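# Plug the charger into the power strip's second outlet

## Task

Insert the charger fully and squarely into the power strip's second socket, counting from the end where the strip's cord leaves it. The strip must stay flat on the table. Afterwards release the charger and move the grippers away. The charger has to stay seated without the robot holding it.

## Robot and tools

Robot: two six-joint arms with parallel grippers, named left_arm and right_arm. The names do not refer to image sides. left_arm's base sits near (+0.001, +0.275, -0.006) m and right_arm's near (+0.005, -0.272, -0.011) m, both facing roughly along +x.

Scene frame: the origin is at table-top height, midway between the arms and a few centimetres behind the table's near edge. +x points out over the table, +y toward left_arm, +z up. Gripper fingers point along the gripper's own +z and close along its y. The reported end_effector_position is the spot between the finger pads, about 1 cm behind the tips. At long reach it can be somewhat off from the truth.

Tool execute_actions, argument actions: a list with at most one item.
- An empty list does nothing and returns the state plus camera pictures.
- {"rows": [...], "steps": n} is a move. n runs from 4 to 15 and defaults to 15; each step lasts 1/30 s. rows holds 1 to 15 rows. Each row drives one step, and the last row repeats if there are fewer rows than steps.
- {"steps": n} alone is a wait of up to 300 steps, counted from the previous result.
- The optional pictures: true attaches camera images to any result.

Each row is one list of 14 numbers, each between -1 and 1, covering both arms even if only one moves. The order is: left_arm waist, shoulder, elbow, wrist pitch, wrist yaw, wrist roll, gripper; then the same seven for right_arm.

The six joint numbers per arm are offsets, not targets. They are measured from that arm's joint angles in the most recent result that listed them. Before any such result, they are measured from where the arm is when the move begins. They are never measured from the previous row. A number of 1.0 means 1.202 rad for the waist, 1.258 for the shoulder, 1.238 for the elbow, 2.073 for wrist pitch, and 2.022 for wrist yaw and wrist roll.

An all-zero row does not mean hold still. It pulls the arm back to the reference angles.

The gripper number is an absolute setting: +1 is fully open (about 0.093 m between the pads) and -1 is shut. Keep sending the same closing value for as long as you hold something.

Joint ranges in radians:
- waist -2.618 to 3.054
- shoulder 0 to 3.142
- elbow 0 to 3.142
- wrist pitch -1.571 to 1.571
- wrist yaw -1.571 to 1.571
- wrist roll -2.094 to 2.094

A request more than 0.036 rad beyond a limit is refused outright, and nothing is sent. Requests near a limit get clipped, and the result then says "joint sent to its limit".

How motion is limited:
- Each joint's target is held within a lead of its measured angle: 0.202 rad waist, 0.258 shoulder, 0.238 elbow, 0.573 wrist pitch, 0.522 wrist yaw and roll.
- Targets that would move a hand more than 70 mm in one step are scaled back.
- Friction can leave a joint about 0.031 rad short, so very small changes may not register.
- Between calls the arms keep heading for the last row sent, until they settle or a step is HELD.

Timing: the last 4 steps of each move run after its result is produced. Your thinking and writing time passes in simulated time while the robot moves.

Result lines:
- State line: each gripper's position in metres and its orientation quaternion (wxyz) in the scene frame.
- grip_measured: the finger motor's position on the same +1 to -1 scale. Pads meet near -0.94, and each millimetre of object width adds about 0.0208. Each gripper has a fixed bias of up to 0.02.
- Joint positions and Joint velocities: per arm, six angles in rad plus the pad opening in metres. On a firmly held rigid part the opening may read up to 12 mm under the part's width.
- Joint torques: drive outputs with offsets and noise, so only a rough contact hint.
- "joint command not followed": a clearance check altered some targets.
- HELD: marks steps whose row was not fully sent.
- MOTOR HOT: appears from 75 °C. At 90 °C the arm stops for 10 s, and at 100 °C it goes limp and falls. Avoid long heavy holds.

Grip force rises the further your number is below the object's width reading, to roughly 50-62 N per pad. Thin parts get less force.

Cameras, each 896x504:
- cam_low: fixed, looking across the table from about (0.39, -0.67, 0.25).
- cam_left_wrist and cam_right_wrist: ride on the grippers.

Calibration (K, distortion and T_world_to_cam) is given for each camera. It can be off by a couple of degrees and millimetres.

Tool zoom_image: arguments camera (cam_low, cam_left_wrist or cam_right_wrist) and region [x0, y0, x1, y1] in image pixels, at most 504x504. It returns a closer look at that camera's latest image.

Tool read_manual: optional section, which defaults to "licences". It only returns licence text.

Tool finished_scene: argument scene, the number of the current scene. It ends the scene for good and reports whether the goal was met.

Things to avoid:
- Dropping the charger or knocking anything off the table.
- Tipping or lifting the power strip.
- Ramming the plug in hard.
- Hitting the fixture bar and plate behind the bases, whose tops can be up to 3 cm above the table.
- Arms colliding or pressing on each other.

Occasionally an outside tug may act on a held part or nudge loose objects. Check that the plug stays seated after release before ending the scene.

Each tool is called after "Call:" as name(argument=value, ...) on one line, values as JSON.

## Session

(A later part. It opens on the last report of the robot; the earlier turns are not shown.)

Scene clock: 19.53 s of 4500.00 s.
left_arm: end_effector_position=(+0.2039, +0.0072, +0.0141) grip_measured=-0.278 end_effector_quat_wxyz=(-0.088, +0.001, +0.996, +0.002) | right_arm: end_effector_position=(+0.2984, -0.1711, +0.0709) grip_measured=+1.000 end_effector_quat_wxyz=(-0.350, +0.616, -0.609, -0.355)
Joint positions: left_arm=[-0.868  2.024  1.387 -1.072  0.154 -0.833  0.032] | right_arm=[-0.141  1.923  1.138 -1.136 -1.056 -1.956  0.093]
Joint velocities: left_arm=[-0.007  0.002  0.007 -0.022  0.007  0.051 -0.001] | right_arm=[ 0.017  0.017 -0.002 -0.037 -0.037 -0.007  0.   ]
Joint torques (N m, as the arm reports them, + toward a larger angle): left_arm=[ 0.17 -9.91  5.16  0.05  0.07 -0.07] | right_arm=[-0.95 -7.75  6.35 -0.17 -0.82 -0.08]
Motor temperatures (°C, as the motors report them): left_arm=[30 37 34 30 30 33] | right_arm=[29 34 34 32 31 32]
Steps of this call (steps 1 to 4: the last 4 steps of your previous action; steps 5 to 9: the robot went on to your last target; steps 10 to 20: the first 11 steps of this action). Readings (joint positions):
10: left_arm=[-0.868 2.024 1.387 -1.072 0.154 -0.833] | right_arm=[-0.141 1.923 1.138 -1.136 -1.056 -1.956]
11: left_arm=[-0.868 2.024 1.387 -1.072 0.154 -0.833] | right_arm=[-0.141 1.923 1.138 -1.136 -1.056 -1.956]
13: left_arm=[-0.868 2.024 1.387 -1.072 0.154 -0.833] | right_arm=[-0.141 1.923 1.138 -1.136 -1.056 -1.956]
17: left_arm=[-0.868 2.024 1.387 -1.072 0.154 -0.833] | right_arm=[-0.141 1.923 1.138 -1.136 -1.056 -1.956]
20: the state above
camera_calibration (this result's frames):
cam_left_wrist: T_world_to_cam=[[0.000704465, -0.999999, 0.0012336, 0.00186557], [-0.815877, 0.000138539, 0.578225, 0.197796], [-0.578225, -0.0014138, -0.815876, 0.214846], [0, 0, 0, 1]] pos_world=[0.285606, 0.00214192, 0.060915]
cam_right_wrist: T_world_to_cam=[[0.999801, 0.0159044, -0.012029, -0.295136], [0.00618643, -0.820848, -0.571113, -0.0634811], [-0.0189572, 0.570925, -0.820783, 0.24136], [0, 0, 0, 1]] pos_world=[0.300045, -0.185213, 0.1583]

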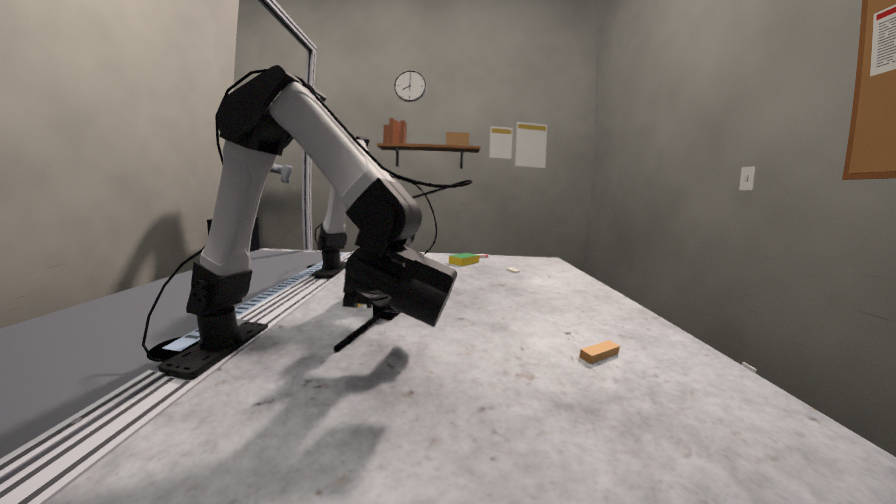

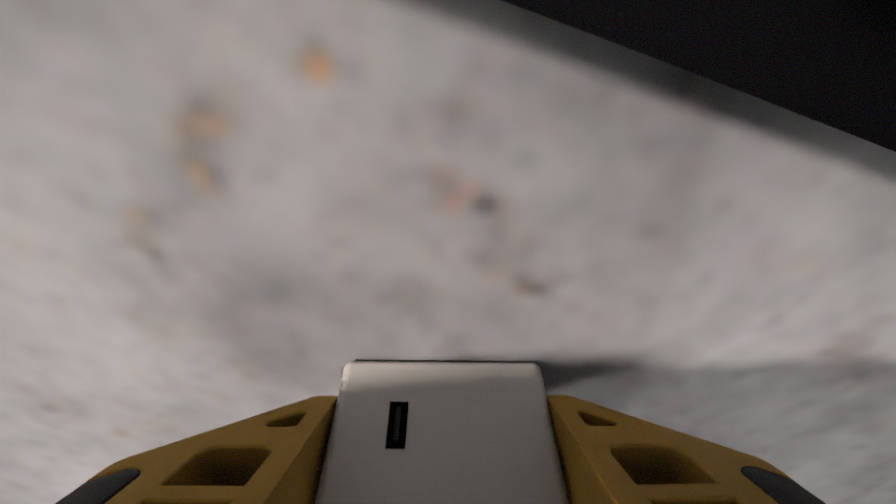

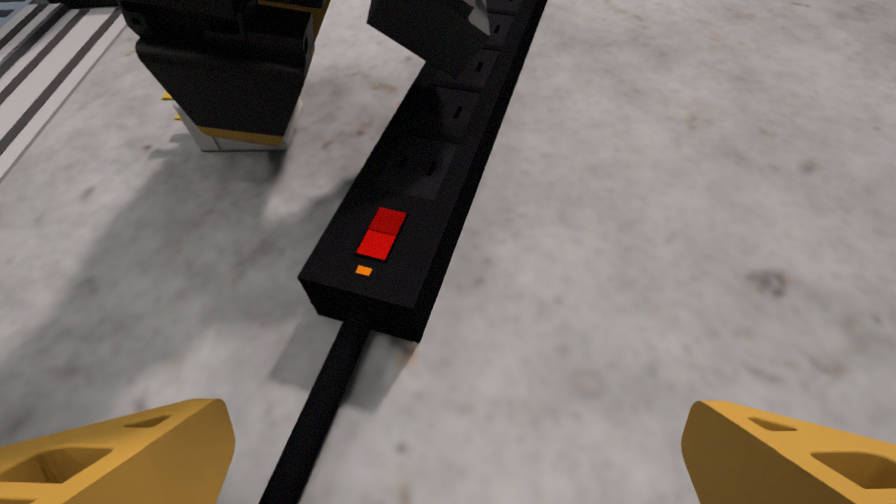

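Call:
zoom_image(camera="cam_right_wrist", region=[100, 0, 340, 180])

Region (100, 0, 340, 180) of cam_right_wrist's 896x504 image, scaled by 2.100, with more detail than that image has; it fills the top 378 rows of this view, and the rest is white.

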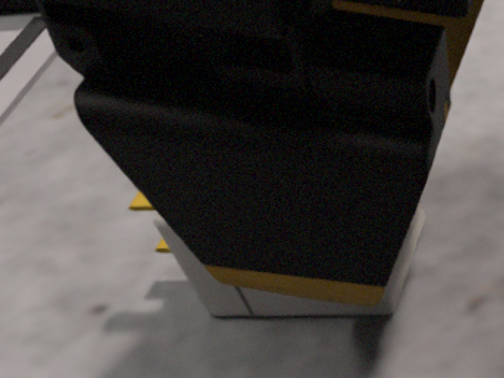

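Call:
execute_actions(actions=[{"rows": [[0,-0.02,0.01,0,0,0,-0.5,-0.012,0.002,0.012,0.008,-0.003,-0.003,1],[0,-0.035,0.01,0,0,0,-0.5,-0.012,0.002,0.012,0.008,-0.003,-0.003,1],[0,-0.05,0.01,0,0,0,-0.5,-0.012,0.002,0.012,0.008,-0.003,-0.003,1],[0,-0.068,0.01,0,0,0,-0.5,-0.012,0.002,0.012,0.008,-0.003,-0.003,1],[0,-0.086,0.01,0.005,-0.01,0.005,-0.5,-0.012,0.002,0.012,0.008,-0.003,-0.003,1],[0,-0.105,0.01,0.015,-0.025,0.015,-0.5,-0.012,0.002,0.012,0.008,-0.003,-0.003,1],[0,-0.124,0.01,0.03,-0.045,0.03,-0.5,-0.012,0.002,0.012,0.008,-0.003,-0.003,1],[0,-0.143,0.01,0.05,-0.07,0.045,-0.5,-0.012,0.002,0.012,0.008,-0.003,-0.003,1],[0,-0.162,0.01,0.075,-0.095,0.06,-0.5,-0.012,0.002,0.012,0.008,-0.003,-0.003,1],[0,-0.18,0.01,0.105,-0.12,0.075,-0.5,-0.012,0.002,0.012,0.008,-0.003,-0.003,1],[0,-0.197,0.005,0.14,-0.145,0.09,-0.5,-0.012,0.002,0.012,0.008,-0.003,-0.003,1],[0,-0.212,-0.01,0.18,-0.17,0.105,-0.5,-0.012,0.002,0.012,0.008,-0.003,-0.003,1],[0,-0.224,-0.03,0.22,-0.195,0.12,-0.5,-0.012,0.002,0.012,0.008,-0.003,-0.003,1],[0,-0.232,-0.055,0.26,-0.22,0.135,-0.5,-0.012,0.002,0.012,0.008,-0.003,-0.003,1],[0,-0.236,-0.08,0.3,-0.245,0.15,-0.5,-0.012,0.002,0.012,0.008,-0.003,-0.003,1]], "steps": 15}])

Scene clock: 21.63 s of 4500.00 s.
left_arm: end_effector_position=(+0.2427, -0.0059, +0.0759) grip_measured=-0.278 end_effector_quat_wxyz=(+0.058, +0.048, +0.995, -0.059) | right_arm: end_effector_position=(+0.2984, -0.1711, +0.0709) grip_measured=+1.000 end_effector_quat_wxyz=(-0.350, +0.617, -0.609, -0.355)
Joint positions: left_arm=[-0.868  1.838  1.387 -0.973  0.024 -0.752  0.032] | right_arm=[-0.141  1.923  1.138 -1.136 -1.056 -1.957  0.093]
Joint velocities: left_arm=[ 0.002 -0.735 -0.007  1.092 -1.106  0.623  0.001] | right_arm=[ 0.017 -0.007  0.002 -0.007  0.007 -0.022  0.   ]
Joint torques (N m, as the arm reports them, + toward a larger angle): left_arm=[  0.3  -10.51   8.13   0.95   0.02   0.1 ] | right_arm=[-0.96 -7.77  6.36 -0.17 -0.82 -0.09]
Motor temperatures (°C, as the motors report them): left_arm=[30 38 34 30 30 33] | right_arm=[29 35 34 32 31 32]
Steps of this call (steps 1 to 4: the last 4 steps of your previous action; steps 5 to 15: the robot went on to your last target; steps 16 to 52: nothing new was sent; steps 53 to 63: the first 11 steps of this action). Readings (joint positions):
53: left_arm=[-0.868 2.024 1.387 -1.072 0.154 -0.833] | right_arm=[-0.141 1.923 1.138 -1.136 -1.056 -1.956]
54: left_arm=[-0.868 2.023 1.387 -1.072 0.154 -0.833] | right_arm=[-0.141 1.923 1.138 -1.136 -1.056 -1.956]
56: left_arm=[-0.868 2.008 1.387 -1.072 0.154 -0.833] | right_arm=[-0.141 1.923 1.138 -1.136 -1.056 -1.957]
60: left_arm=[-0.868 1.921 1.387 -1.053 0.115 -0.808] | right_arm=[-0.141 1.923 1.138 -1.136 -1.056 -1.957]
63: the state above

Call:
execute_actions(actions=[{"rows": [[-0.005,-0.088,-0.09,0.27,-0.19,0.115,-0.5,-0.012,0.002,0.012,0.008,-0.003,-0.003,1],[-0.01,-0.088,-0.105,0.295,-0.205,0.122,-0.5,-0.012,0.002,0.012,0.008,-0.003,-0.003,1],[-0.016,-0.088,-0.125,0.325,-0.22,0.13,-0.5,-0.012,0.002,0.012,0.008,-0.003,-0.003,1],[-0.022,-0.088,-0.15,0.36,-0.235,0.14,-0.5,-0.012,0.002,0.012,0.008,-0.003,-0.003,1],[-0.028,-0.088,-0.175,0.395,-0.25,0.15,-0.5,-0.012,0.002,0.012,0.008,-0.003,-0.003,1],[-0.035,-0.088,-0.2,0.43,-0.265,0.16,-0.5,-0.012,0.002,0.012,0.008,-0.003,-0.003,1],[-0.042,-0.088,-0.227,0.465,-0.28,0.17,-0.5,-0.012,0.002,0.012,0.008,-0.003,-0.003,1],[-0.049,-0.088,-0.254,0.5,-0.295,0.18,-0.5,-0.012,0.002,0.012,0.008,-0.003,-0.003,1],[-0.056,-0.088,-0.281,0.535,-0.31,0.19,-0.5,-0.012,0.002,0.012,0.008,-0.003,-0.003,1],[-0.063,-0.088,-0.308,0.57,-0.325,0.2,-0.5,-0.012,0.002,0.012,0.008,-0.003,-0.003,1],[-0.07,-0.088,-0.335,0.605,-0.34,0.21,-0.5,-0.012,0.002,0.012,0.008,-0.003,-0.003,1],[-0.077,-0.088,-0.362,0.64,-0.352,0.22,-0.5,-0.012,0.002,0.012,0.008,-0.003,-0.003,1],[-0.084,-0.088,-0.389,0.675,-0.363,0.23,-0.5,-0.012,0.002,0.012,0.008,-0.003,-0.003,1],[-0.091,-0.088,-0.416,0.71,-0.372,0.24,-0.5,-0.012,0.002,0.012,0.008,-0.003,-0.003,1],[-0.098,-0.088,-0.44,0.74,-0.38,0.25,-0.5,-0.012,0.002,0.012,0.008,-0.003,-0.003,1]], "steps": 15}])

Scene clock: 22.77 s of 4500.00 s.
left_arm: end_effector_position=(+0.3460, -0.0317, +0.1257) grip_measured=-0.278 end_effector_quat_wxyz=(+0.478, +0.109, +0.869, -0.056) | right_arm: end_effector_position=(+0.2984, -0.1711, +0.0709) grip_measured=+1.000 end_effector_quat_wxyz=(-0.351, +0.617, -0.609, -0.355)
Joint positions: left_arm=[-0.93   1.731  1.043 -0.019 -0.532 -0.412  0.032] | right_arm=[-0.141  1.923  1.138 -1.136 -1.056 -1.957  0.093]
Joint velocities: left_arm=[-0.286  0.017 -0.989  1.81  -0.813  0.476  0.   ] | right_arm=[-0.017 -0.007  0.027 -0.007 -0.022  0.022  0.   ]
Joint torques (N m, as the arm reports them, + toward a larger angle): left_arm=[-0.17 -9.2   7.59  2.13 -0.28  0.  ] | right_arm=[-0.94 -7.75  6.35 -0.17 -0.82 -0.08]
Motor temperatures (°C, as the motors report them): left_arm=[30 38 34 30 30 33] | right_arm=[29 35 34 32 31 32]
Steps of this call (steps 1 to 4: the last 4 steps of your previous action; steps 5 to 23: the robot went on to your last target; steps 24 to 34: the first 11 steps of this action). Readings (joint positions):
24: left_arm=[-0.868 1.731 1.304 -0.474 -0.328 -0.537] | right_arm=[-0.141 1.923 1.138 -1.136 -1.056 -1.957]
25: left_arm=[-0.869 1.731 1.297 -0.458 -0.336 -0.533] | right_arm=[-0.141 1.923 1.138 -1.136 -1.056 -1.957]
27: left_arm=[-0.873 1.731 1.265 -0.396 -0.366 -0.518] | right_arm=[-0.141 1.923 1.138 -1.136 -1.056 -1.957]
31: left_arm=[-0.901 1.731 1.147 -0.198 -0.455 -0.464] | right_arm=[-0.141 1.923 1.138 -1.136 -1.056 -1.957]
34: the state above

Call:
execute_actions(actions=[{"rows": [[-0.05,0,-0.172,0.29,-0.106,0.084,-0.5,-0.012,0.002,0.012,0.008,-0.003,-0.003,1],[-0.055,0.004,-0.187,0.303,-0.107,0.086,-0.5,-0.012,0.002,0.012,0.008,-0.003,-0.003,1],[-0.061,0.009,-0.205,0.319,-0.108,0.088,-0.5,-0.012,0.002,0.012,0.008,-0.003,-0.003,1],[-0.068,0.014,-0.225,0.337,-0.109,0.09,-0.5,-0.012,0.002,0.012,0.008,-0.003,-0.003,1],[-0.075,0.02,-0.247,0.356,-0.109,0.092,-0.5,-0.012,0.002,0.012,0.008,-0.003,-0.003,1],[-0.082,0.026,-0.269,0.375,-0.109,0.094,-0.5,-0.012,0.002,0.012,0.008,-0.003,-0.003,1],[-0.089,0.032,-0.291,0.394,-0.109,0.097,-0.5,-0.012,0.002,0.012,0.008,-0.003,-0.003,1],[-0.096,0.038,-0.313,0.413,-0.109,0.1,-0.5,-0.012,0.002,0.012,0.008,-0.003,-0.003,1],[-0.103,0.044,-0.335,0.431,-0.109,0.102,-0.5,-0.012,0.002,0.012,0.008,-0.003,-0.003,1],[-0.11,0.05,-0.356,0.448,-0.109,0.104,-0.5,-0.012,0.002,0.012,0.008,-0.003,-0.003,1],[-0.116,0.055,-0.375,0.462,-0.109,0.106,-0.5,-0.012,0.002,0.012,0.008,-0.003,-0.003,1],[-0.12,0.059,-0.39,0.473,-0.109,0.107,-0.5,-0.012,0.002,0.012,0.008,-0.003,-0.003,1],[-0.123,0.062,-0.401,0.48,-0.109,0.108,-0.5,-0.012,0.002,0.012,0.008,-0.003,-0.003,1],[-0.1235,0.064,-0.407,0.483,-0.109,0.108,-0.5,-0.012,0.002,0.012,0.008,-0.003,-0.003,1]], "steps": 15}])

Call:
execute_actions(actions=[{"steps": 20}], pictures=true)

Scene clock: 23.70 s of 4500.00 s.
left_arm: end_effector_position=(+0.3116, -0.0235, +0.1083) grip_measured=-0.278 end_effector_quat_wxyz=(+0.617, +0.111, +0.776, -0.069) | right_arm: end_effector_position=(+0.2984, -0.1711, +0.0709) grip_measured=+1.000 end_effector_quat_wxyz=(-0.351, +0.617, -0.609, -0.355)
Joint positions: left_arm=[-1.048  1.776  0.64   0.781 -0.738 -0.224  0.032] | right_arm=[-0.141  1.923  1.138 -1.136 -1.056 -1.957  0.093]
Joint velocities: left_arm=[-0.247  0.325 -0.808  0.842  0.022  0.081 -0.001] | right_arm=[-0.002 -0.012 -0.017  0.022 -0.007  0.007  0.   ]
Joint torques (N m, as the arm reports them, + toward a larger angle): left_arm=[-0.22 -7.6   5.34  2.45 -0.22  0.02] | right_arm=[-0.95 -7.72  6.35 -0.17 -0.82 -0.08]
Motor temperatures (°C, as the motors report them): left_arm=[30 38 34 30 30 33] | right_arm=[29 35 34 32 31 32]
Steps of this call (steps 1 to 4: the last 4 steps of your previous action; steps 5 to 17: the robot went on to your last target; steps 18 to 28: the first 11 steps of this action). Readings (joint positions):
18: left_arm=[-0.981 1.731 0.854 0.521 -0.726 -0.258] | right_arm=[-0.141 1.923 1.138 -1.136 -1.056 -1.957]
19: left_arm=[-0.981 1.731 0.850 0.533 -0.728 -0.256] | right_arm=[-0.141 1.923 1.138 -1.136 -1.056 -1.957]
21: left_arm=[-0.987 1.731 0.825 0.577 -0.733 -0.251] | right_arm=[-0.141 1.923 1.138 -1.136 -1.056 -1.957]
25: left_arm=[-1.020 1.745 0.725 0.692 -0.738 -0.237] | right_arm=[-0.141 1.923 1.138 -1.136 -1.056 -1.957]
28: the state above

Scene clock: 24.37 s of 4500.00 s.
left_arm: end_effector_position=(+0.2986, -0.0195, +0.0999) grip_measured=-0.278 end_effector_quat_wxyz=(+0.630, +0.115, +0.763, -0.085) | right_arm: end_effector_position=(+0.2984, -0.1711, +0.0709) grip_measured=+1.000 end_effector_quat_wxyz=(-0.351, +0.617, -0.609, -0.355)
Joint positions: left_arm=[-1.072  1.804  0.555  0.949 -0.74  -0.202  0.032] | right_arm=[-0.141  1.923  1.138 -1.136 -1.056 -1.957  0.093]
Joint velocities: left_arm=[-0.002 -0.007 -0.022  0.066 -0.022  0.022 -0.001] | right_arm=[-0.027 -0.012 -0.012  0.037 -0.037  0.037  0.   ]
Joint torques (N m, as the arm reports them, + toward a larger angle): left_arm=[-0.28 -7.02  4.47  2.44 -0.18  0.03] | right_arm=[-0.98 -7.72  6.38 -0.17 -0.82 -0.07]
Motor temperatures (°C, as the motors report them): left_arm=[30 38 34 31 30 33] | right_arm=[29 35 34 32 31 32]
Kept back: nothing.
Steps of this call (steps 1 to 4: the last 4 steps of your previous action; steps 5 to 20: the robot went on to your last target). Readings (joint positions):
1: left_arm=[-1.057 1.786 0.614 0.807 -0.738 -0.220] | right_arm=[-0.141 1.923 1.138 -1.136 -1.056 -1.957]
2: left_arm=[-1.063 1.794 0.590 0.829 -0.738 -0.216] | right_arm=[-0.141 1.923 1.138 -1.136 -1.056 -1.957]
4: left_arm=[-1.071 1.804 0.561 0.871 -0.740 -0.211] | right_arm=[-0.141 1.923 1.138 -1.136 -1.056 -1.957]
8: left_arm=[-1.072 1.804 0.555 0.915 -0.740 -0.206] | right_arm=[-0.141 1.923 1.138 -1.136 -1.056 -1.957]
20: the state above
camera_calibration (this result's frames):
cam_left_wrist: T_world_to_cam=[[-0.286707, -0.957938, -0.0123802, 0.0629359], [-0.563464, 0.179065, -0.806501, 0.291805], [0.774795, -0.224253, -0.591103, -0.0912388], [0, 0, 0, 1]] pos_world=[0.253157, -0.012424, 0.182189]
cam_right_wrist: T_world_to_cam=[[0.999803, 0.0164794, -0.0110396, -0.295108], [0.00722347, -0.820837, -0.571117, -0.0637884], [-0.0184734, 0.570924, -0.820795, 0.241217], [0, 0, 0, 1]] pos_world=[0.299967, -0.185213, 0.158301]

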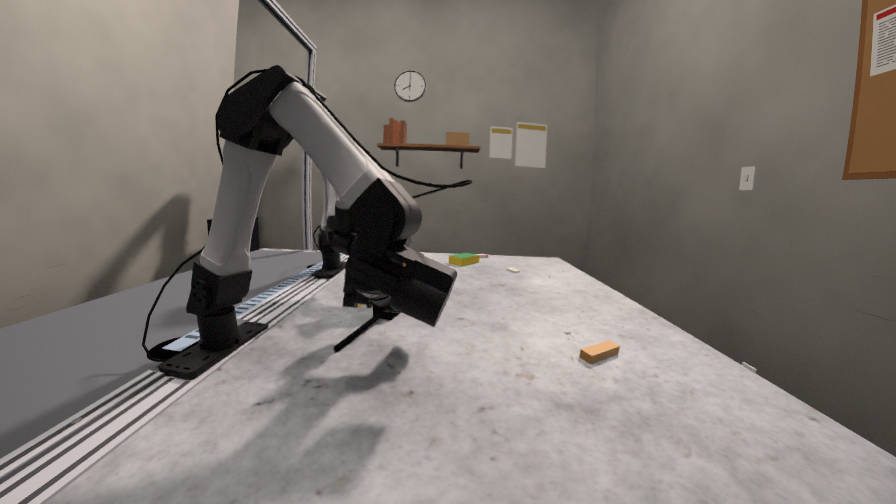

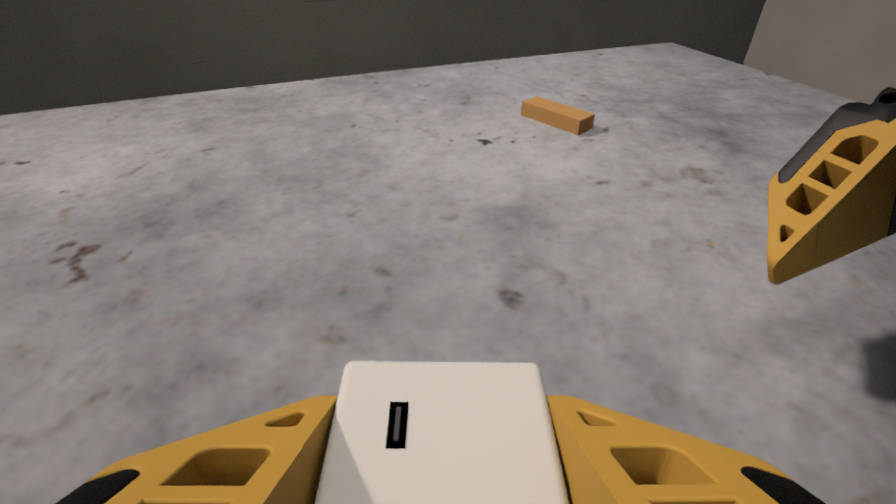

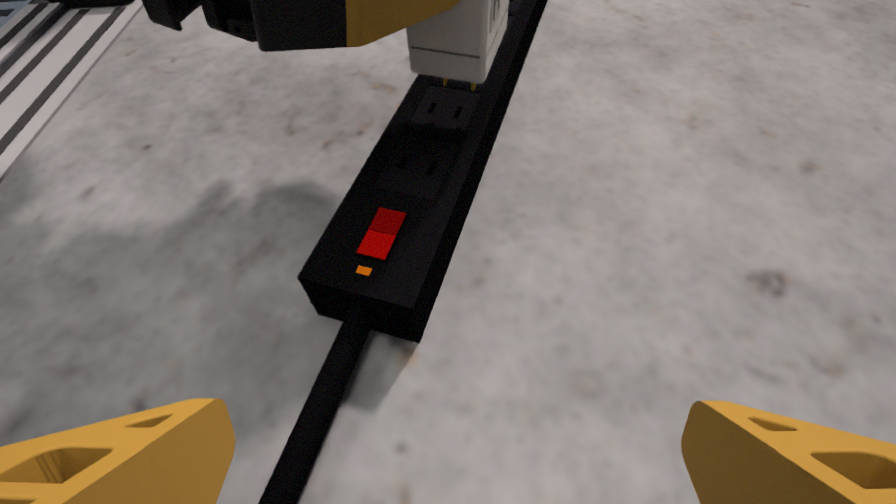

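Call:
zoom_image(camera="cam_right_wrist", region=[380, 20, 540, 140])

Region (380, 20, 540, 140) of cam_right_wrist's 896x504 image, scaled by 3.150, with more detail than that image has; it fills the top 378 rows of this view, and the rest is white.

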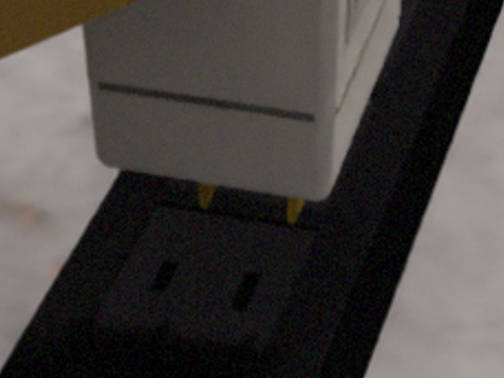

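Call:
execute_actions(actions=[{"rows": [[-0.008,0.01,-0.016,0.018,-0.007,0,-0.5,-0.012,0.002,0.012,0.008,-0.003,-0.003,1],[-0.012,0.016,-0.019,0.022,-0.009,-0.005,-0.5,-0.012,0.002,0.012,0.008,-0.003,-0.003,1],[-0.016,0.022,-0.022,0.026,-0.011,-0.01,-0.5,-0.012,0.002,0.012,0.008,-0.003,-0.003,1],[-0.022,0.027,-0.025,0.03,-0.013,-0.014,-0.5,-0.012,0.002,0.012,0.008,-0.003,-0.003,1],[-0.022,0.031,-0.03,0.033,-0.013,-0.016,-0.5,-0.012,0.002,0.012,0.008,-0.003,-0.003,1],[-0.018,0.034,-0.033,0.036,-0.011,-0.014,-0.5,-0.012,0.002,0.012,0.008,-0.003,-0.003,1],[-0.018,0.034,-0.03,0.038,-0.011,-0.014,-0.5,-0.012,0.002,0.012,0.008,-0.003,-0.003,1]], "steps": 15}])

Call:
execute_actions(actions=[{"steps": 15}], pictures=true)

Scene clock: 27.10 s of 4500.00 s.
left_arm: end_effector_position=(+0.2926, -0.0193, +0.0868) grip_measured=-0.278 end_effector_quat_wxyz=(+0.625, +0.117, +0.767, -0.086) | right_arm: end_effector_position=(+0.2984, -0.1711, +0.0709) grip_measured=+1.000 end_effector_quat_wxyz=(-0.351, +0.617, -0.609, -0.355)
Joint positions: left_arm=[-1.088  1.839  0.534  0.984 -0.748 -0.219  0.032] | right_arm=[-0.141  1.923  1.138 -1.136 -1.056 -1.957  0.093]
Joint velocities: left_arm=[ 0.032  0.007 -0.002  0.051 -0.037  0.037 -0.   ] | right_arm=[ 0.002 -0.012 -0.007  0.007  0.037 -0.051  0.   ]
Joint torques (N m, as the arm reports them, + toward a larger angle): left_arm=[-0.52 -7.18  4.13  2.55 -0.24 -0.11] | right_arm=[-0.94 -7.72  6.33 -0.17 -0.82 -0.09]
Motor temperatures (°C, as the motors report them): left_arm=[30 38 34 31 30 33] | right_arm=[29 36 34 32 31 32]
Steps of this call (steps 1 to 15: the robot went on to your last target; steps 16 to 71: nothing new was sent; steps 72 to 82: the first 11 steps of this action). Readings (joint positions):
72: left_arm=[-1.072 1.804 0.555 0.951 -0.740 -0.202] | right_arm=[-0.141 1.923 1.138 -1.136 -1.056 -1.957]
73: left_arm=[-1.073 1.805 0.555 0.953 -0.741 -0.203] | right_arm=[-0.141 1.923 1.138 -1.136 -1.056 -1.957]
75: left_arm=[-1.078 1.812 0.555 0.964 -0.746 -0.208] | right_arm=[-0.141 1.923 1.138 -1.136 -1.056 -1.957]
79: left_arm=[-1.088 1.833 0.539 0.984 -0.747 -0.217] | right_arm=[-0.141 1.923 1.138 -1.136 -1.056 -1.957]
82: the state above

Scene clock: 27.60 s of 4500.00 s.
left_arm: end_effector_position=(+0.2929, -0.0199, +0.0892) grip_measured=-0.278 end_effector_quat_wxyz=(+0.628, +0.113, +0.765, -0.091) | right_arm: end_effector_position=(+0.2984, -0.1711, +0.0709) grip_measured=+1.000 end_effector_quat_wxyz=(-0.351, +0.617, -0.609, -0.355)
Joint positions: left_arm=[-1.088  1.839  0.534  0.997 -0.749 -0.222  0.032] | right_arm=[-0.141  1.923  1.138 -1.136 -1.056 -1.957  0.093]
Joint velocities: left_arm=[ 0.017  0.007  0.002 -0.007  0.007  0.007 -0.001] | right_arm=[-0.012 -0.007 -0.007  0.022 -0.007 -0.037  0.   ]
Joint torques (N m, as the arm reports them, + toward a larger angle): left_arm=[-0.26 -7.    4.05  2.39 -0.2  -0.11] | right_arm=[-0.96 -7.72  6.34 -0.16 -0.82 -0.08]
Motor temperatures (°C, as the motors report them): left_arm=[30 38 34 32 30 33] | right_arm=[29 36 34 32 31 32]
Kept back: nothing.
Steps of this call (steps 1 to 4: the last 4 steps of your previous action; steps 5 to 15: the robot went on to your last target). Readings (joint positions):
1: left_arm=[-1.088 1.839 0.534 0.985 -0.749 -0.220] | right_arm=[-0.141 1.923 1.138 -1.136 -1.056 -1.957]
2: left_arm=[-1.088 1.839 0.534 0.987 -0.749 -0.220] | right_arm=[-0.141 1.923 1.138 -1.136 -1.056 -1.957]
4: left_arm=[-1.088 1.839 0.534 0.991 -0.749 -0.221] | right_arm=[-0.141 1.923 1.138 -1.136 -1.056 -1.957]
8: left_arm=[-1.088 1.839 0.534 0.995 -0.749 -0.222] | right_arm=[-0.141 1.923 1.138 -1.136 -1.056 -1.957]
15: the state above
camera_calibration (this result's frames):
cam_left_wrist: T_world_to_cam=[[-0.290455, -0.956889, 0.000141464, 0.0608217], [-0.568579, 0.172468, -0.804346, 0.281262], [0.769646, -0.233707, -0.594161, -0.0916373], [0, 0, 0, 1]] pos_world=[0.248114, -0.0117253, 0.171776]
cam_right_wrist: T_world_to_cam=[[0.999803, 0.0164794, -0.0110396, -0.295108], [0.00722347, -0.820837, -0.571117, -0.0637884], [-0.0184734, 0.570924, -0.820795, 0.241217], [0, 0, 0, 1]] pos_world=[0.299967, -0.185213, 0.158301]

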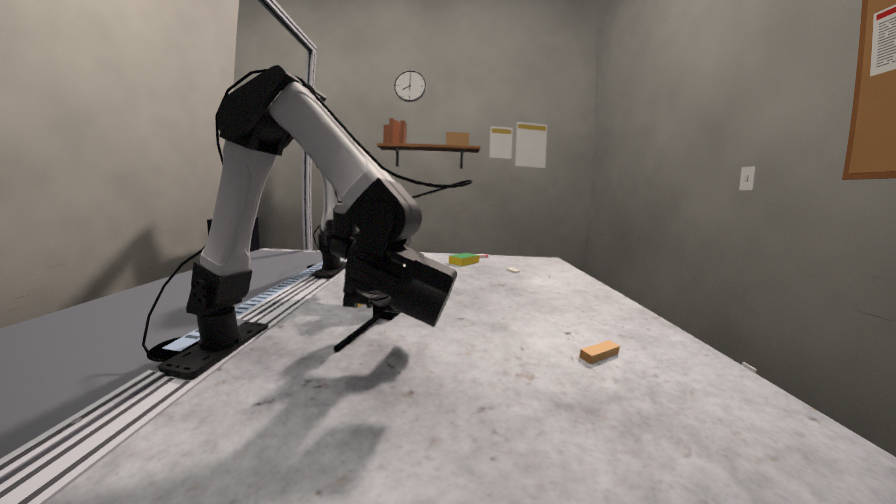

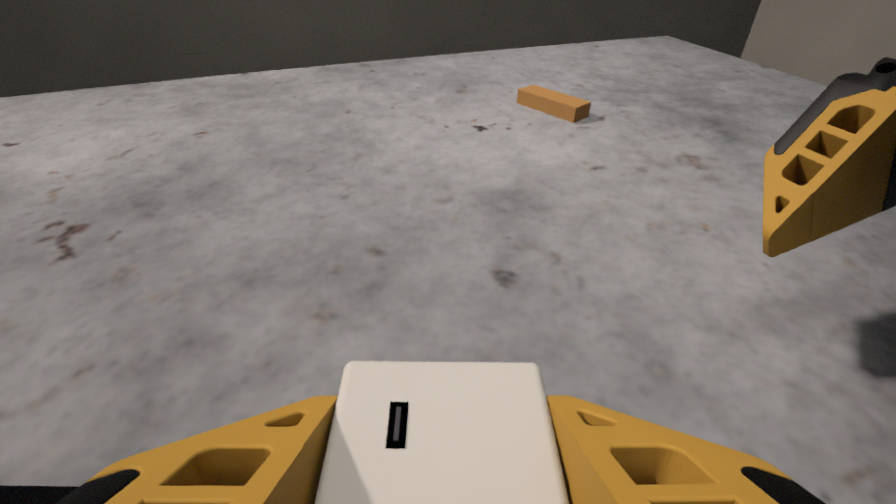

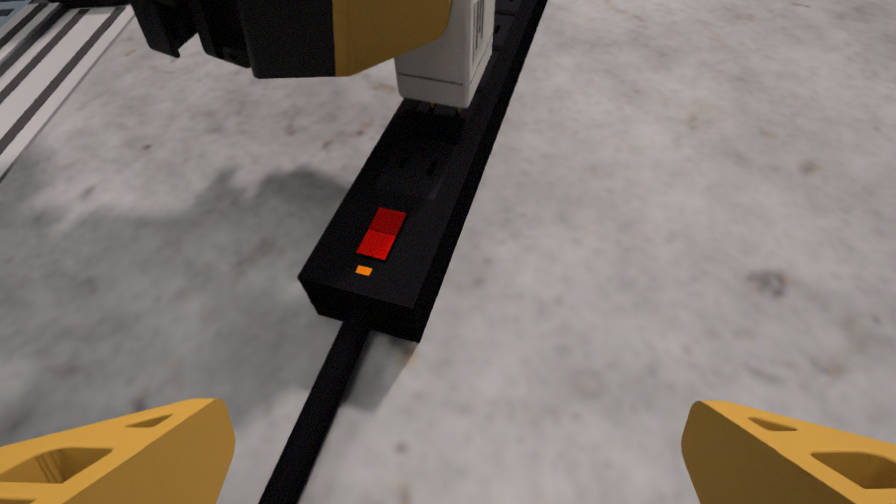

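Call:
zoom_image(camera="cam_right_wrist", region=[380, 20, 540, 140])

Region (380, 20, 540, 140) of cam_right_wrist's 896x504 image, scaled by 3.150, with more detail than that image has; it fills the top 378 rows of this view, and the rest is white.

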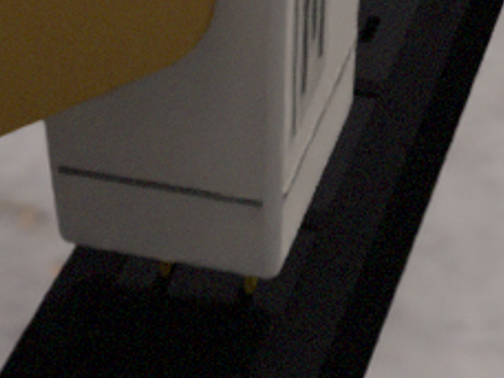

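Call:
zoom_image(camera="cam_right_wrist", region=[410, 85, 482, 130])

Region (410, 85, 482, 130) of cam_right_wrist's 896x504 image, scaled by 7.000, with more detail than that image has; it fills the top 315 rows of this view, and the rest is white.

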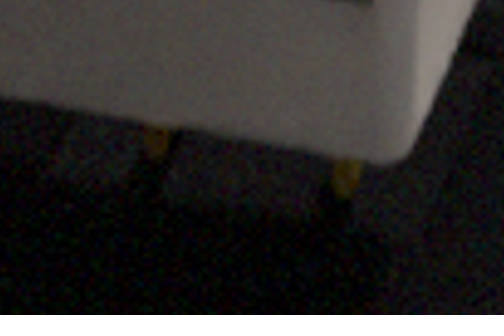

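Call:
execute_actions(actions=[{"rows": [[-0.004,0.008,-0.013,0.017,-0.005,-0.003,-0.5,-0.012,0.002,0.012,0.008,-0.003,-0.003,1],[-0.004,0.014,-0.013,0.02,-0.005,-0.003,-0.5,-0.012,0.002,0.012,0.008,-0.003,-0.003,1],[-0.004,0.02,-0.013,0.023,-0.005,-0.003,-0.5,-0.012,0.002,0.012,0.008,-0.003,-0.003,1],[-0.004,0.024,-0.014,0.023,-0.005,-0.003,-0.5,-0.012,0.002,0.012,0.008,-0.003,-0.003,1],[-0.004,0.024,-0.014,0.023,-0.005,-0.003,-0.5,-0.012,0.002,0.012,0.008,-0.003,-0.003,1],[-0.004,0.0175,-0.014,0.022,-0.005,-0.003,-0.5,-0.012,0.002,0.012,0.008,-0.003,-0.003,1]], "steps": 15}])

Call:
execute_actions(actions=[{"steps": 10}], pictures=true)

Call:
zoom_image(camera="cam_right_wrist", region=[400, 70, 496, 130])

Scene clock: 33.97 s of 4500.00 s.
left_arm: end_effector_position=(+0.2933, -0.0203, +0.0869) grip_measured=-0.278 end_effector_quat_wxyz=(+0.628, +0.112, +0.764, -0.091) | right_arm: end_effector_position=(+0.2984, -0.1711, +0.0709) grip_measured=+1.000 end_effector_quat_wxyz=(-0.351, +0.617, -0.609, -0.355)
Joint positions: left_arm=[-1.088  1.853  0.534  1.012 -0.749 -0.222  0.032] | right_arm=[-0.141  1.923  1.138 -1.136 -1.056 -1.958  0.093]
Joint velocities: left_arm=[-0.017 -0.012  0.012  0.007 -0.007  0.081 -0.   ] | right_arm=[ 0.002 -0.002 -0.007 -0.051 -0.037 -0.051  0.   ]
Joint torques (N m, as the arm reports them, + toward a larger angle): left_arm=[-0.38 -7.14  3.79  2.39 -0.16 -0.1 ] | right_arm=[-0.98 -7.73  6.34 -0.17 -0.82 -0.08]
Motor temperatures (°C, as the motors report them): left_arm=[30 38 34 33 30 33] | right_arm=[29 37 35 32 31 32]
Steps of this call (steps 1 to 15: the robot went on to your last target; steps 16 to 90: nothing new was sent; then 3.00 s passed at rest; steps 91 to 101: the first 11 steps of this action). Readings (joint positions):
91: left_arm=[-1.088 1.839 0.534 0.997 -0.749 -0.222] | right_arm=[-0.141 1.923 1.138 -1.136 -1.056 -1.958]
92: left_arm=[-1.088 1.839 0.534 0.998 -0.749 -0.222] | right_arm=[-0.141 1.923 1.138 -1.136 -1.056 -1.958]
94: left_arm=[-1.088 1.844 0.534 1.007 -0.749 -0.222] | right_arm=[-0.141 1.923 1.138 -1.136 -1.056 -1.958]
98: left_arm=[-1.088 1.853 0.534 1.011 -0.749 -0.222] | right_arm=[-0.141 1.923 1.138 -1.136 -1.056 -1.958]
101: the state above

Scene clock: 34.30 s of 4500.00 s.
left_arm: end_effector_position=(+0.2933, -0.0203, +0.0869) grip_measured=-0.278 end_effector_quat_wxyz=(+0.628, +0.112, +0.764, -0.091) | right_arm: end_effector_position=(+0.2984, -0.1711, +0.0709) grip_measured=+1.000 end_effector_quat_wxyz=(-0.351, +0.617, -0.609, -0.355)
Joint positions: left_arm=[-1.088  1.853  0.534  1.012 -0.749 -0.222  0.032] | right_arm=[-0.141  1.923  1.138 -1.136 -1.056 -1.958  0.093]
Joint velocities: left_arm=[ 0.007  0.007 -0.012 -0.095  0.066 -0.081 -0.001] | right_arm=[ 0.002  0.007  0.007 -0.022 -0.037  0.007  0.   ]
Joint torques (N m, as the arm reports them, + toward a larger angle): left_arm=[-0.17 -7.06  3.9   2.4  -0.16 -0.09] | right_arm=[-0.99 -7.74  6.35 -0.17 -0.83 -0.08]
Motor temperatures (°C, as the motors report them): left_arm=[30 38 34 33 30 33] | right_arm=[29 37 35 32 31 32]
Kept back: nothing.
Steps of this call (steps 1 to 4: the last 4 steps of your previous action; steps 5 to 10: the robot went on to your last target). Readings (joint positions):
1: left_arm=[-1.088 1.853 0.534 1.012 -0.749 -0.222] | right_arm=[-0.141 1.923 1.138 -1.136 -1.056 -1.958]
2: left_arm=[-1.088 1.853 0.534 1.012 -0.749 -0.222] | right_arm=[-0.141 1.923 1.138 -1.136 -1.056 -1.958]
4: left_arm=[-1.088 1.853 0.534 1.012 -0.749 -0.222] | right_arm=[-0.141 1.923 1.138 -1.136 -1.056 -1.958]
8: left_arm=[-1.088 1.853 0.534 1.012 -0.749 -0.222] | right_arm=[-0.141 1.923 1.138 -1.136 -1.056 -1.958]
10: the state above
camera_calibration (this result's frames):
cam_left_wrist: T_world_to_cam=[[-0.290147, -0.956982, 0.00113102, 0.0603579], [-0.567957, 0.171247, -0.805046, 0.279508], [0.770221, -0.234224, -0.593211, -0.0936526], [0, 0, 0, 1]] pos_world=[0.248394, -0.0120393, 0.169393]
cam_right_wrist: T_world_to_cam=[[0.999804, 0.0166711, -0.0107097, -0.295099], [0.00756915, -0.820833, -0.571118, -0.0638909], [-0.0183121, 0.570924, -0.820798, 0.241169], [0, 0, 0, 1]] pos_world=[0.299941, -0.185213, 0.158301]

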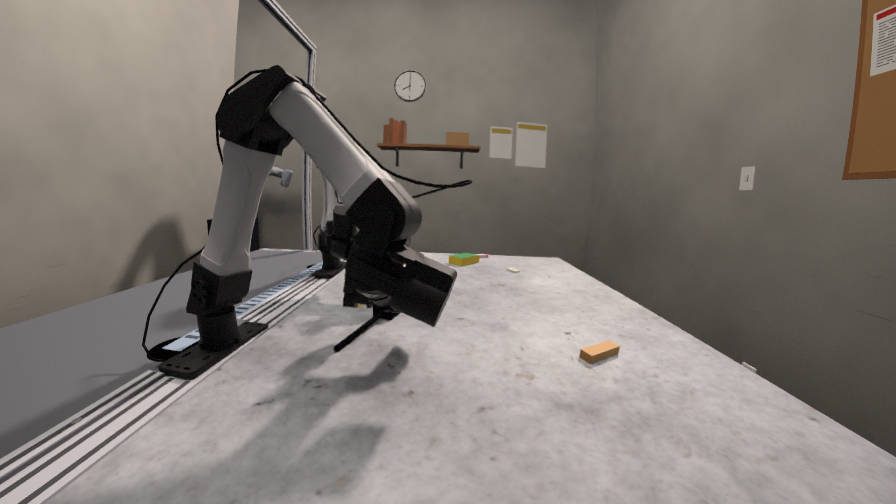

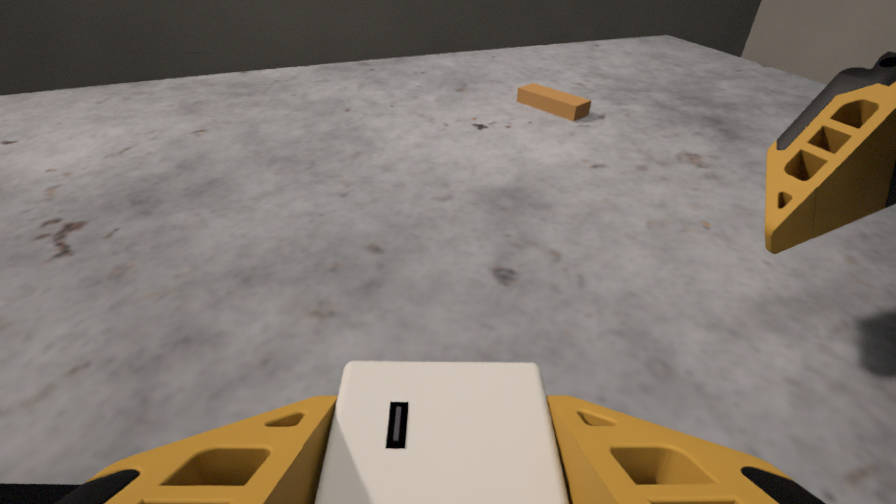

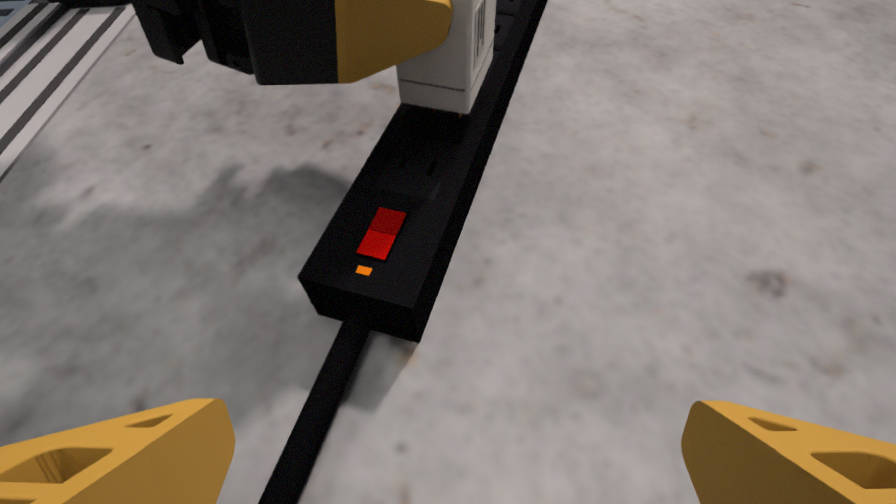

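Region (400, 70, 496, 130) of cam_right_wrist's 896x504 image, scaled by 5.250, with more detail than that image has; it fills the top 315 rows of this view, and the rest is white.

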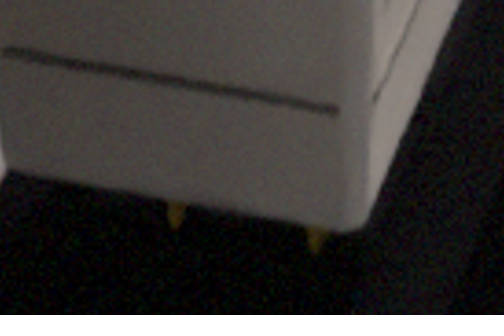

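Call:
execute_actions(actions=[{"rows": [[-0.004,0.004,-0.013,0.018,-0.005,-0.003,-0.5,-0.012,0.002,0.012,0.008,-0.003,-0.003,1],[-0.004,0.004,-0.013,0.021,-0.005,-0.003,-0.5,-0.012,0.002,0.012,0.008,-0.003,-0.003,1],[-0.004,0.004,-0.018,0.021,-0.005,-0.003,-0.5,-0.012,0.002,0.012,0.008,-0.003,-0.003,1],[-0.004,0.004,-0.024,0.021,-0.005,-0.003,-0.5,-0.012,0.002,0.012,0.008,-0.003,-0.003,1],[-0.004,0.004,-0.029,0.0205,-0.005,-0.003,-0.5,-0.012,0.002,0.012,0.008,-0.003,-0.003,1],[-0.004,0.004,-0.029,0.02,-0.005,-0.003,-0.5,-0.012,0.002,0.012,0.008,-0.003,-0.003,1],[-0.004,0.004,-0.0215,0.02,-0.005,-0.003,-0.5,-0.012,0.002,0.012,0.008,-0.003,-0.003,1]], "steps": 15}], pictures=true)

Call:
zoom_image(camera="cam_right_wrist", region=[400, 70, 496, 130])

Scene clock: 35.83 s of 4500.00 s.
left_arm: end_effector_position=(+0.2924, -0.0187, +0.0866) grip_measured=-0.278 end_effector_quat_wxyz=(+0.629, +0.111, +0.763, -0.093) | right_arm: end_effector_position=(+0.2984, -0.1711, +0.0709) grip_measured=+1.000 end_effector_quat_wxyz=(-0.351, +0.617, -0.609, -0.355)
Joint positions: left_arm=[-1.088  1.853  0.525  1.026 -0.749 -0.222  0.032] | right_arm=[-0.141  1.923  1.138 -1.136 -1.056 -1.958  0.093]
Joint velocities: left_arm=[-0.007  0.012 -0.002 -0.007 -0.037 -0.051 -0.   ] | right_arm=[-0.002  0.007  0.002 -0.037  0.037  0.007  0.   ]
Joint torques (N m, as the arm reports them, + toward a larger angle): left_arm=[-0.21 -7.36  3.95  2.39 -0.16 -0.09] | right_arm=[-0.93 -7.72  6.33 -0.16 -0.82 -0.08]
Motor temperatures (°C, as the motors report them): left_arm=[30 38 34 33 30 33] | right_arm=[29 37 35 32 31 32]
Steps of this call (steps 1 to 15: the robot went on to your last target; steps 16 to 35: nothing new was sent; steps 36 to 46: the first 11 steps of this action). Readings (joint positions):
36: left_arm=[-1.088 1.853 0.534 1.012 -0.749 -0.222] | right_arm=[-0.141 1.923 1.138 -1.136 -1.056 -1.958]
37: left_arm=[-1.088 1.853 0.534 1.014 -0.749 -0.222] | right_arm=[-0.141 1.923 1.138 -1.136 -1.056 -1.958]
39: left_arm=[-1.088 1.853 0.534 1.018 -0.749 -0.222] | right_arm=[-0.141 1.923 1.138 -1.136 -1.056 -1.958]
43: left_arm=[-1.088 1.853 0.525 1.026 -0.749 -0.222] | right_arm=[-0.141 1.923 1.138 -1.136 -1.056 -1.958]
46: the state above
camera_calibration (this result's frames):
cam_left_wrist: T_world_to_cam=[[-0.290274, -0.956934, 0.00431787, 0.0614153], [-0.566148, 0.168093, -0.806983, 0.278073], [0.771503, -0.236691, -0.590559, -0.0934085], [0, 0, 0, 1]] pos_world=[0.247323, -0.0100806, 0.168971]
cam_right_wrist: T_world_to_cam=[[0.999804, 0.0168628, -0.0103799, -0.29509], [0.00791483, -0.82083, -0.571118, -0.0639933], [-0.0181508, 0.570924, -0.820802, 0.241121], [0, 0, 0, 1]] pos_world=[0.299915, -0.185213, 0.158302]

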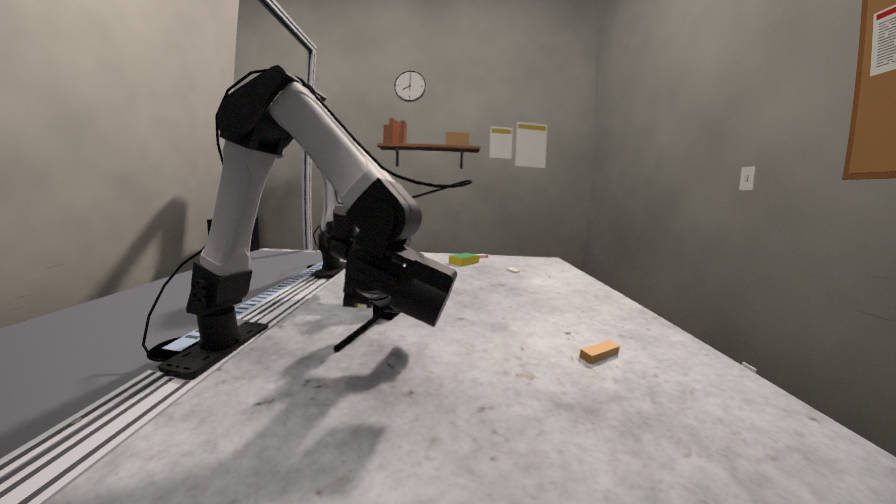

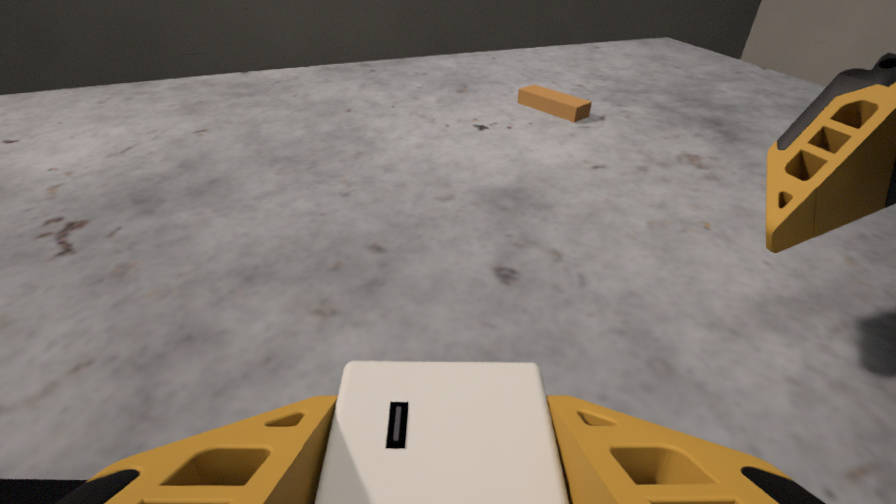

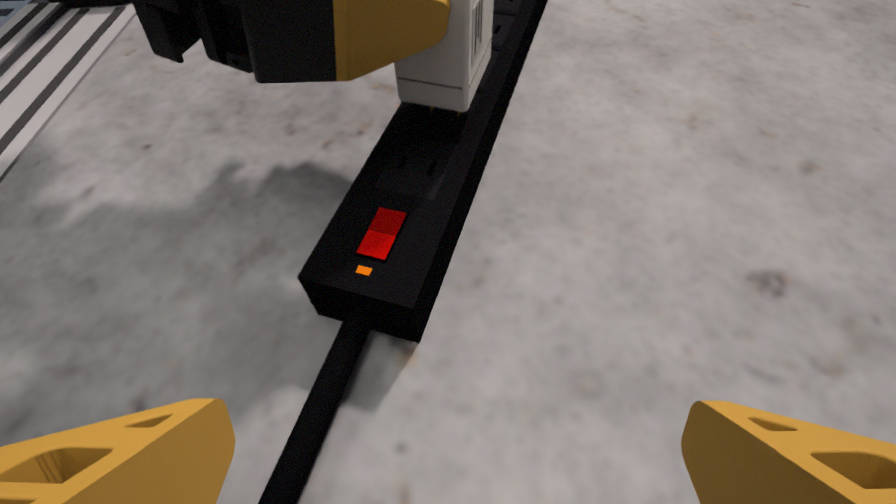

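Region (400, 70, 496, 130) of cam_right_wrist's 896x504 image, scaled by 5.250, with more detail than that image has; it fills the top 315 rows of this view, and the rest is white.

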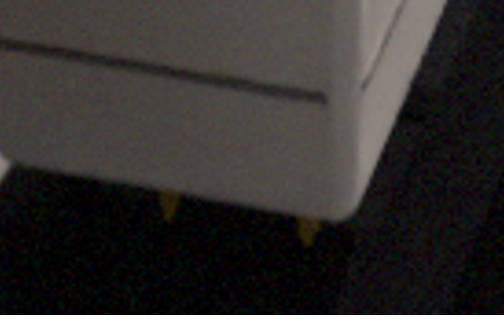

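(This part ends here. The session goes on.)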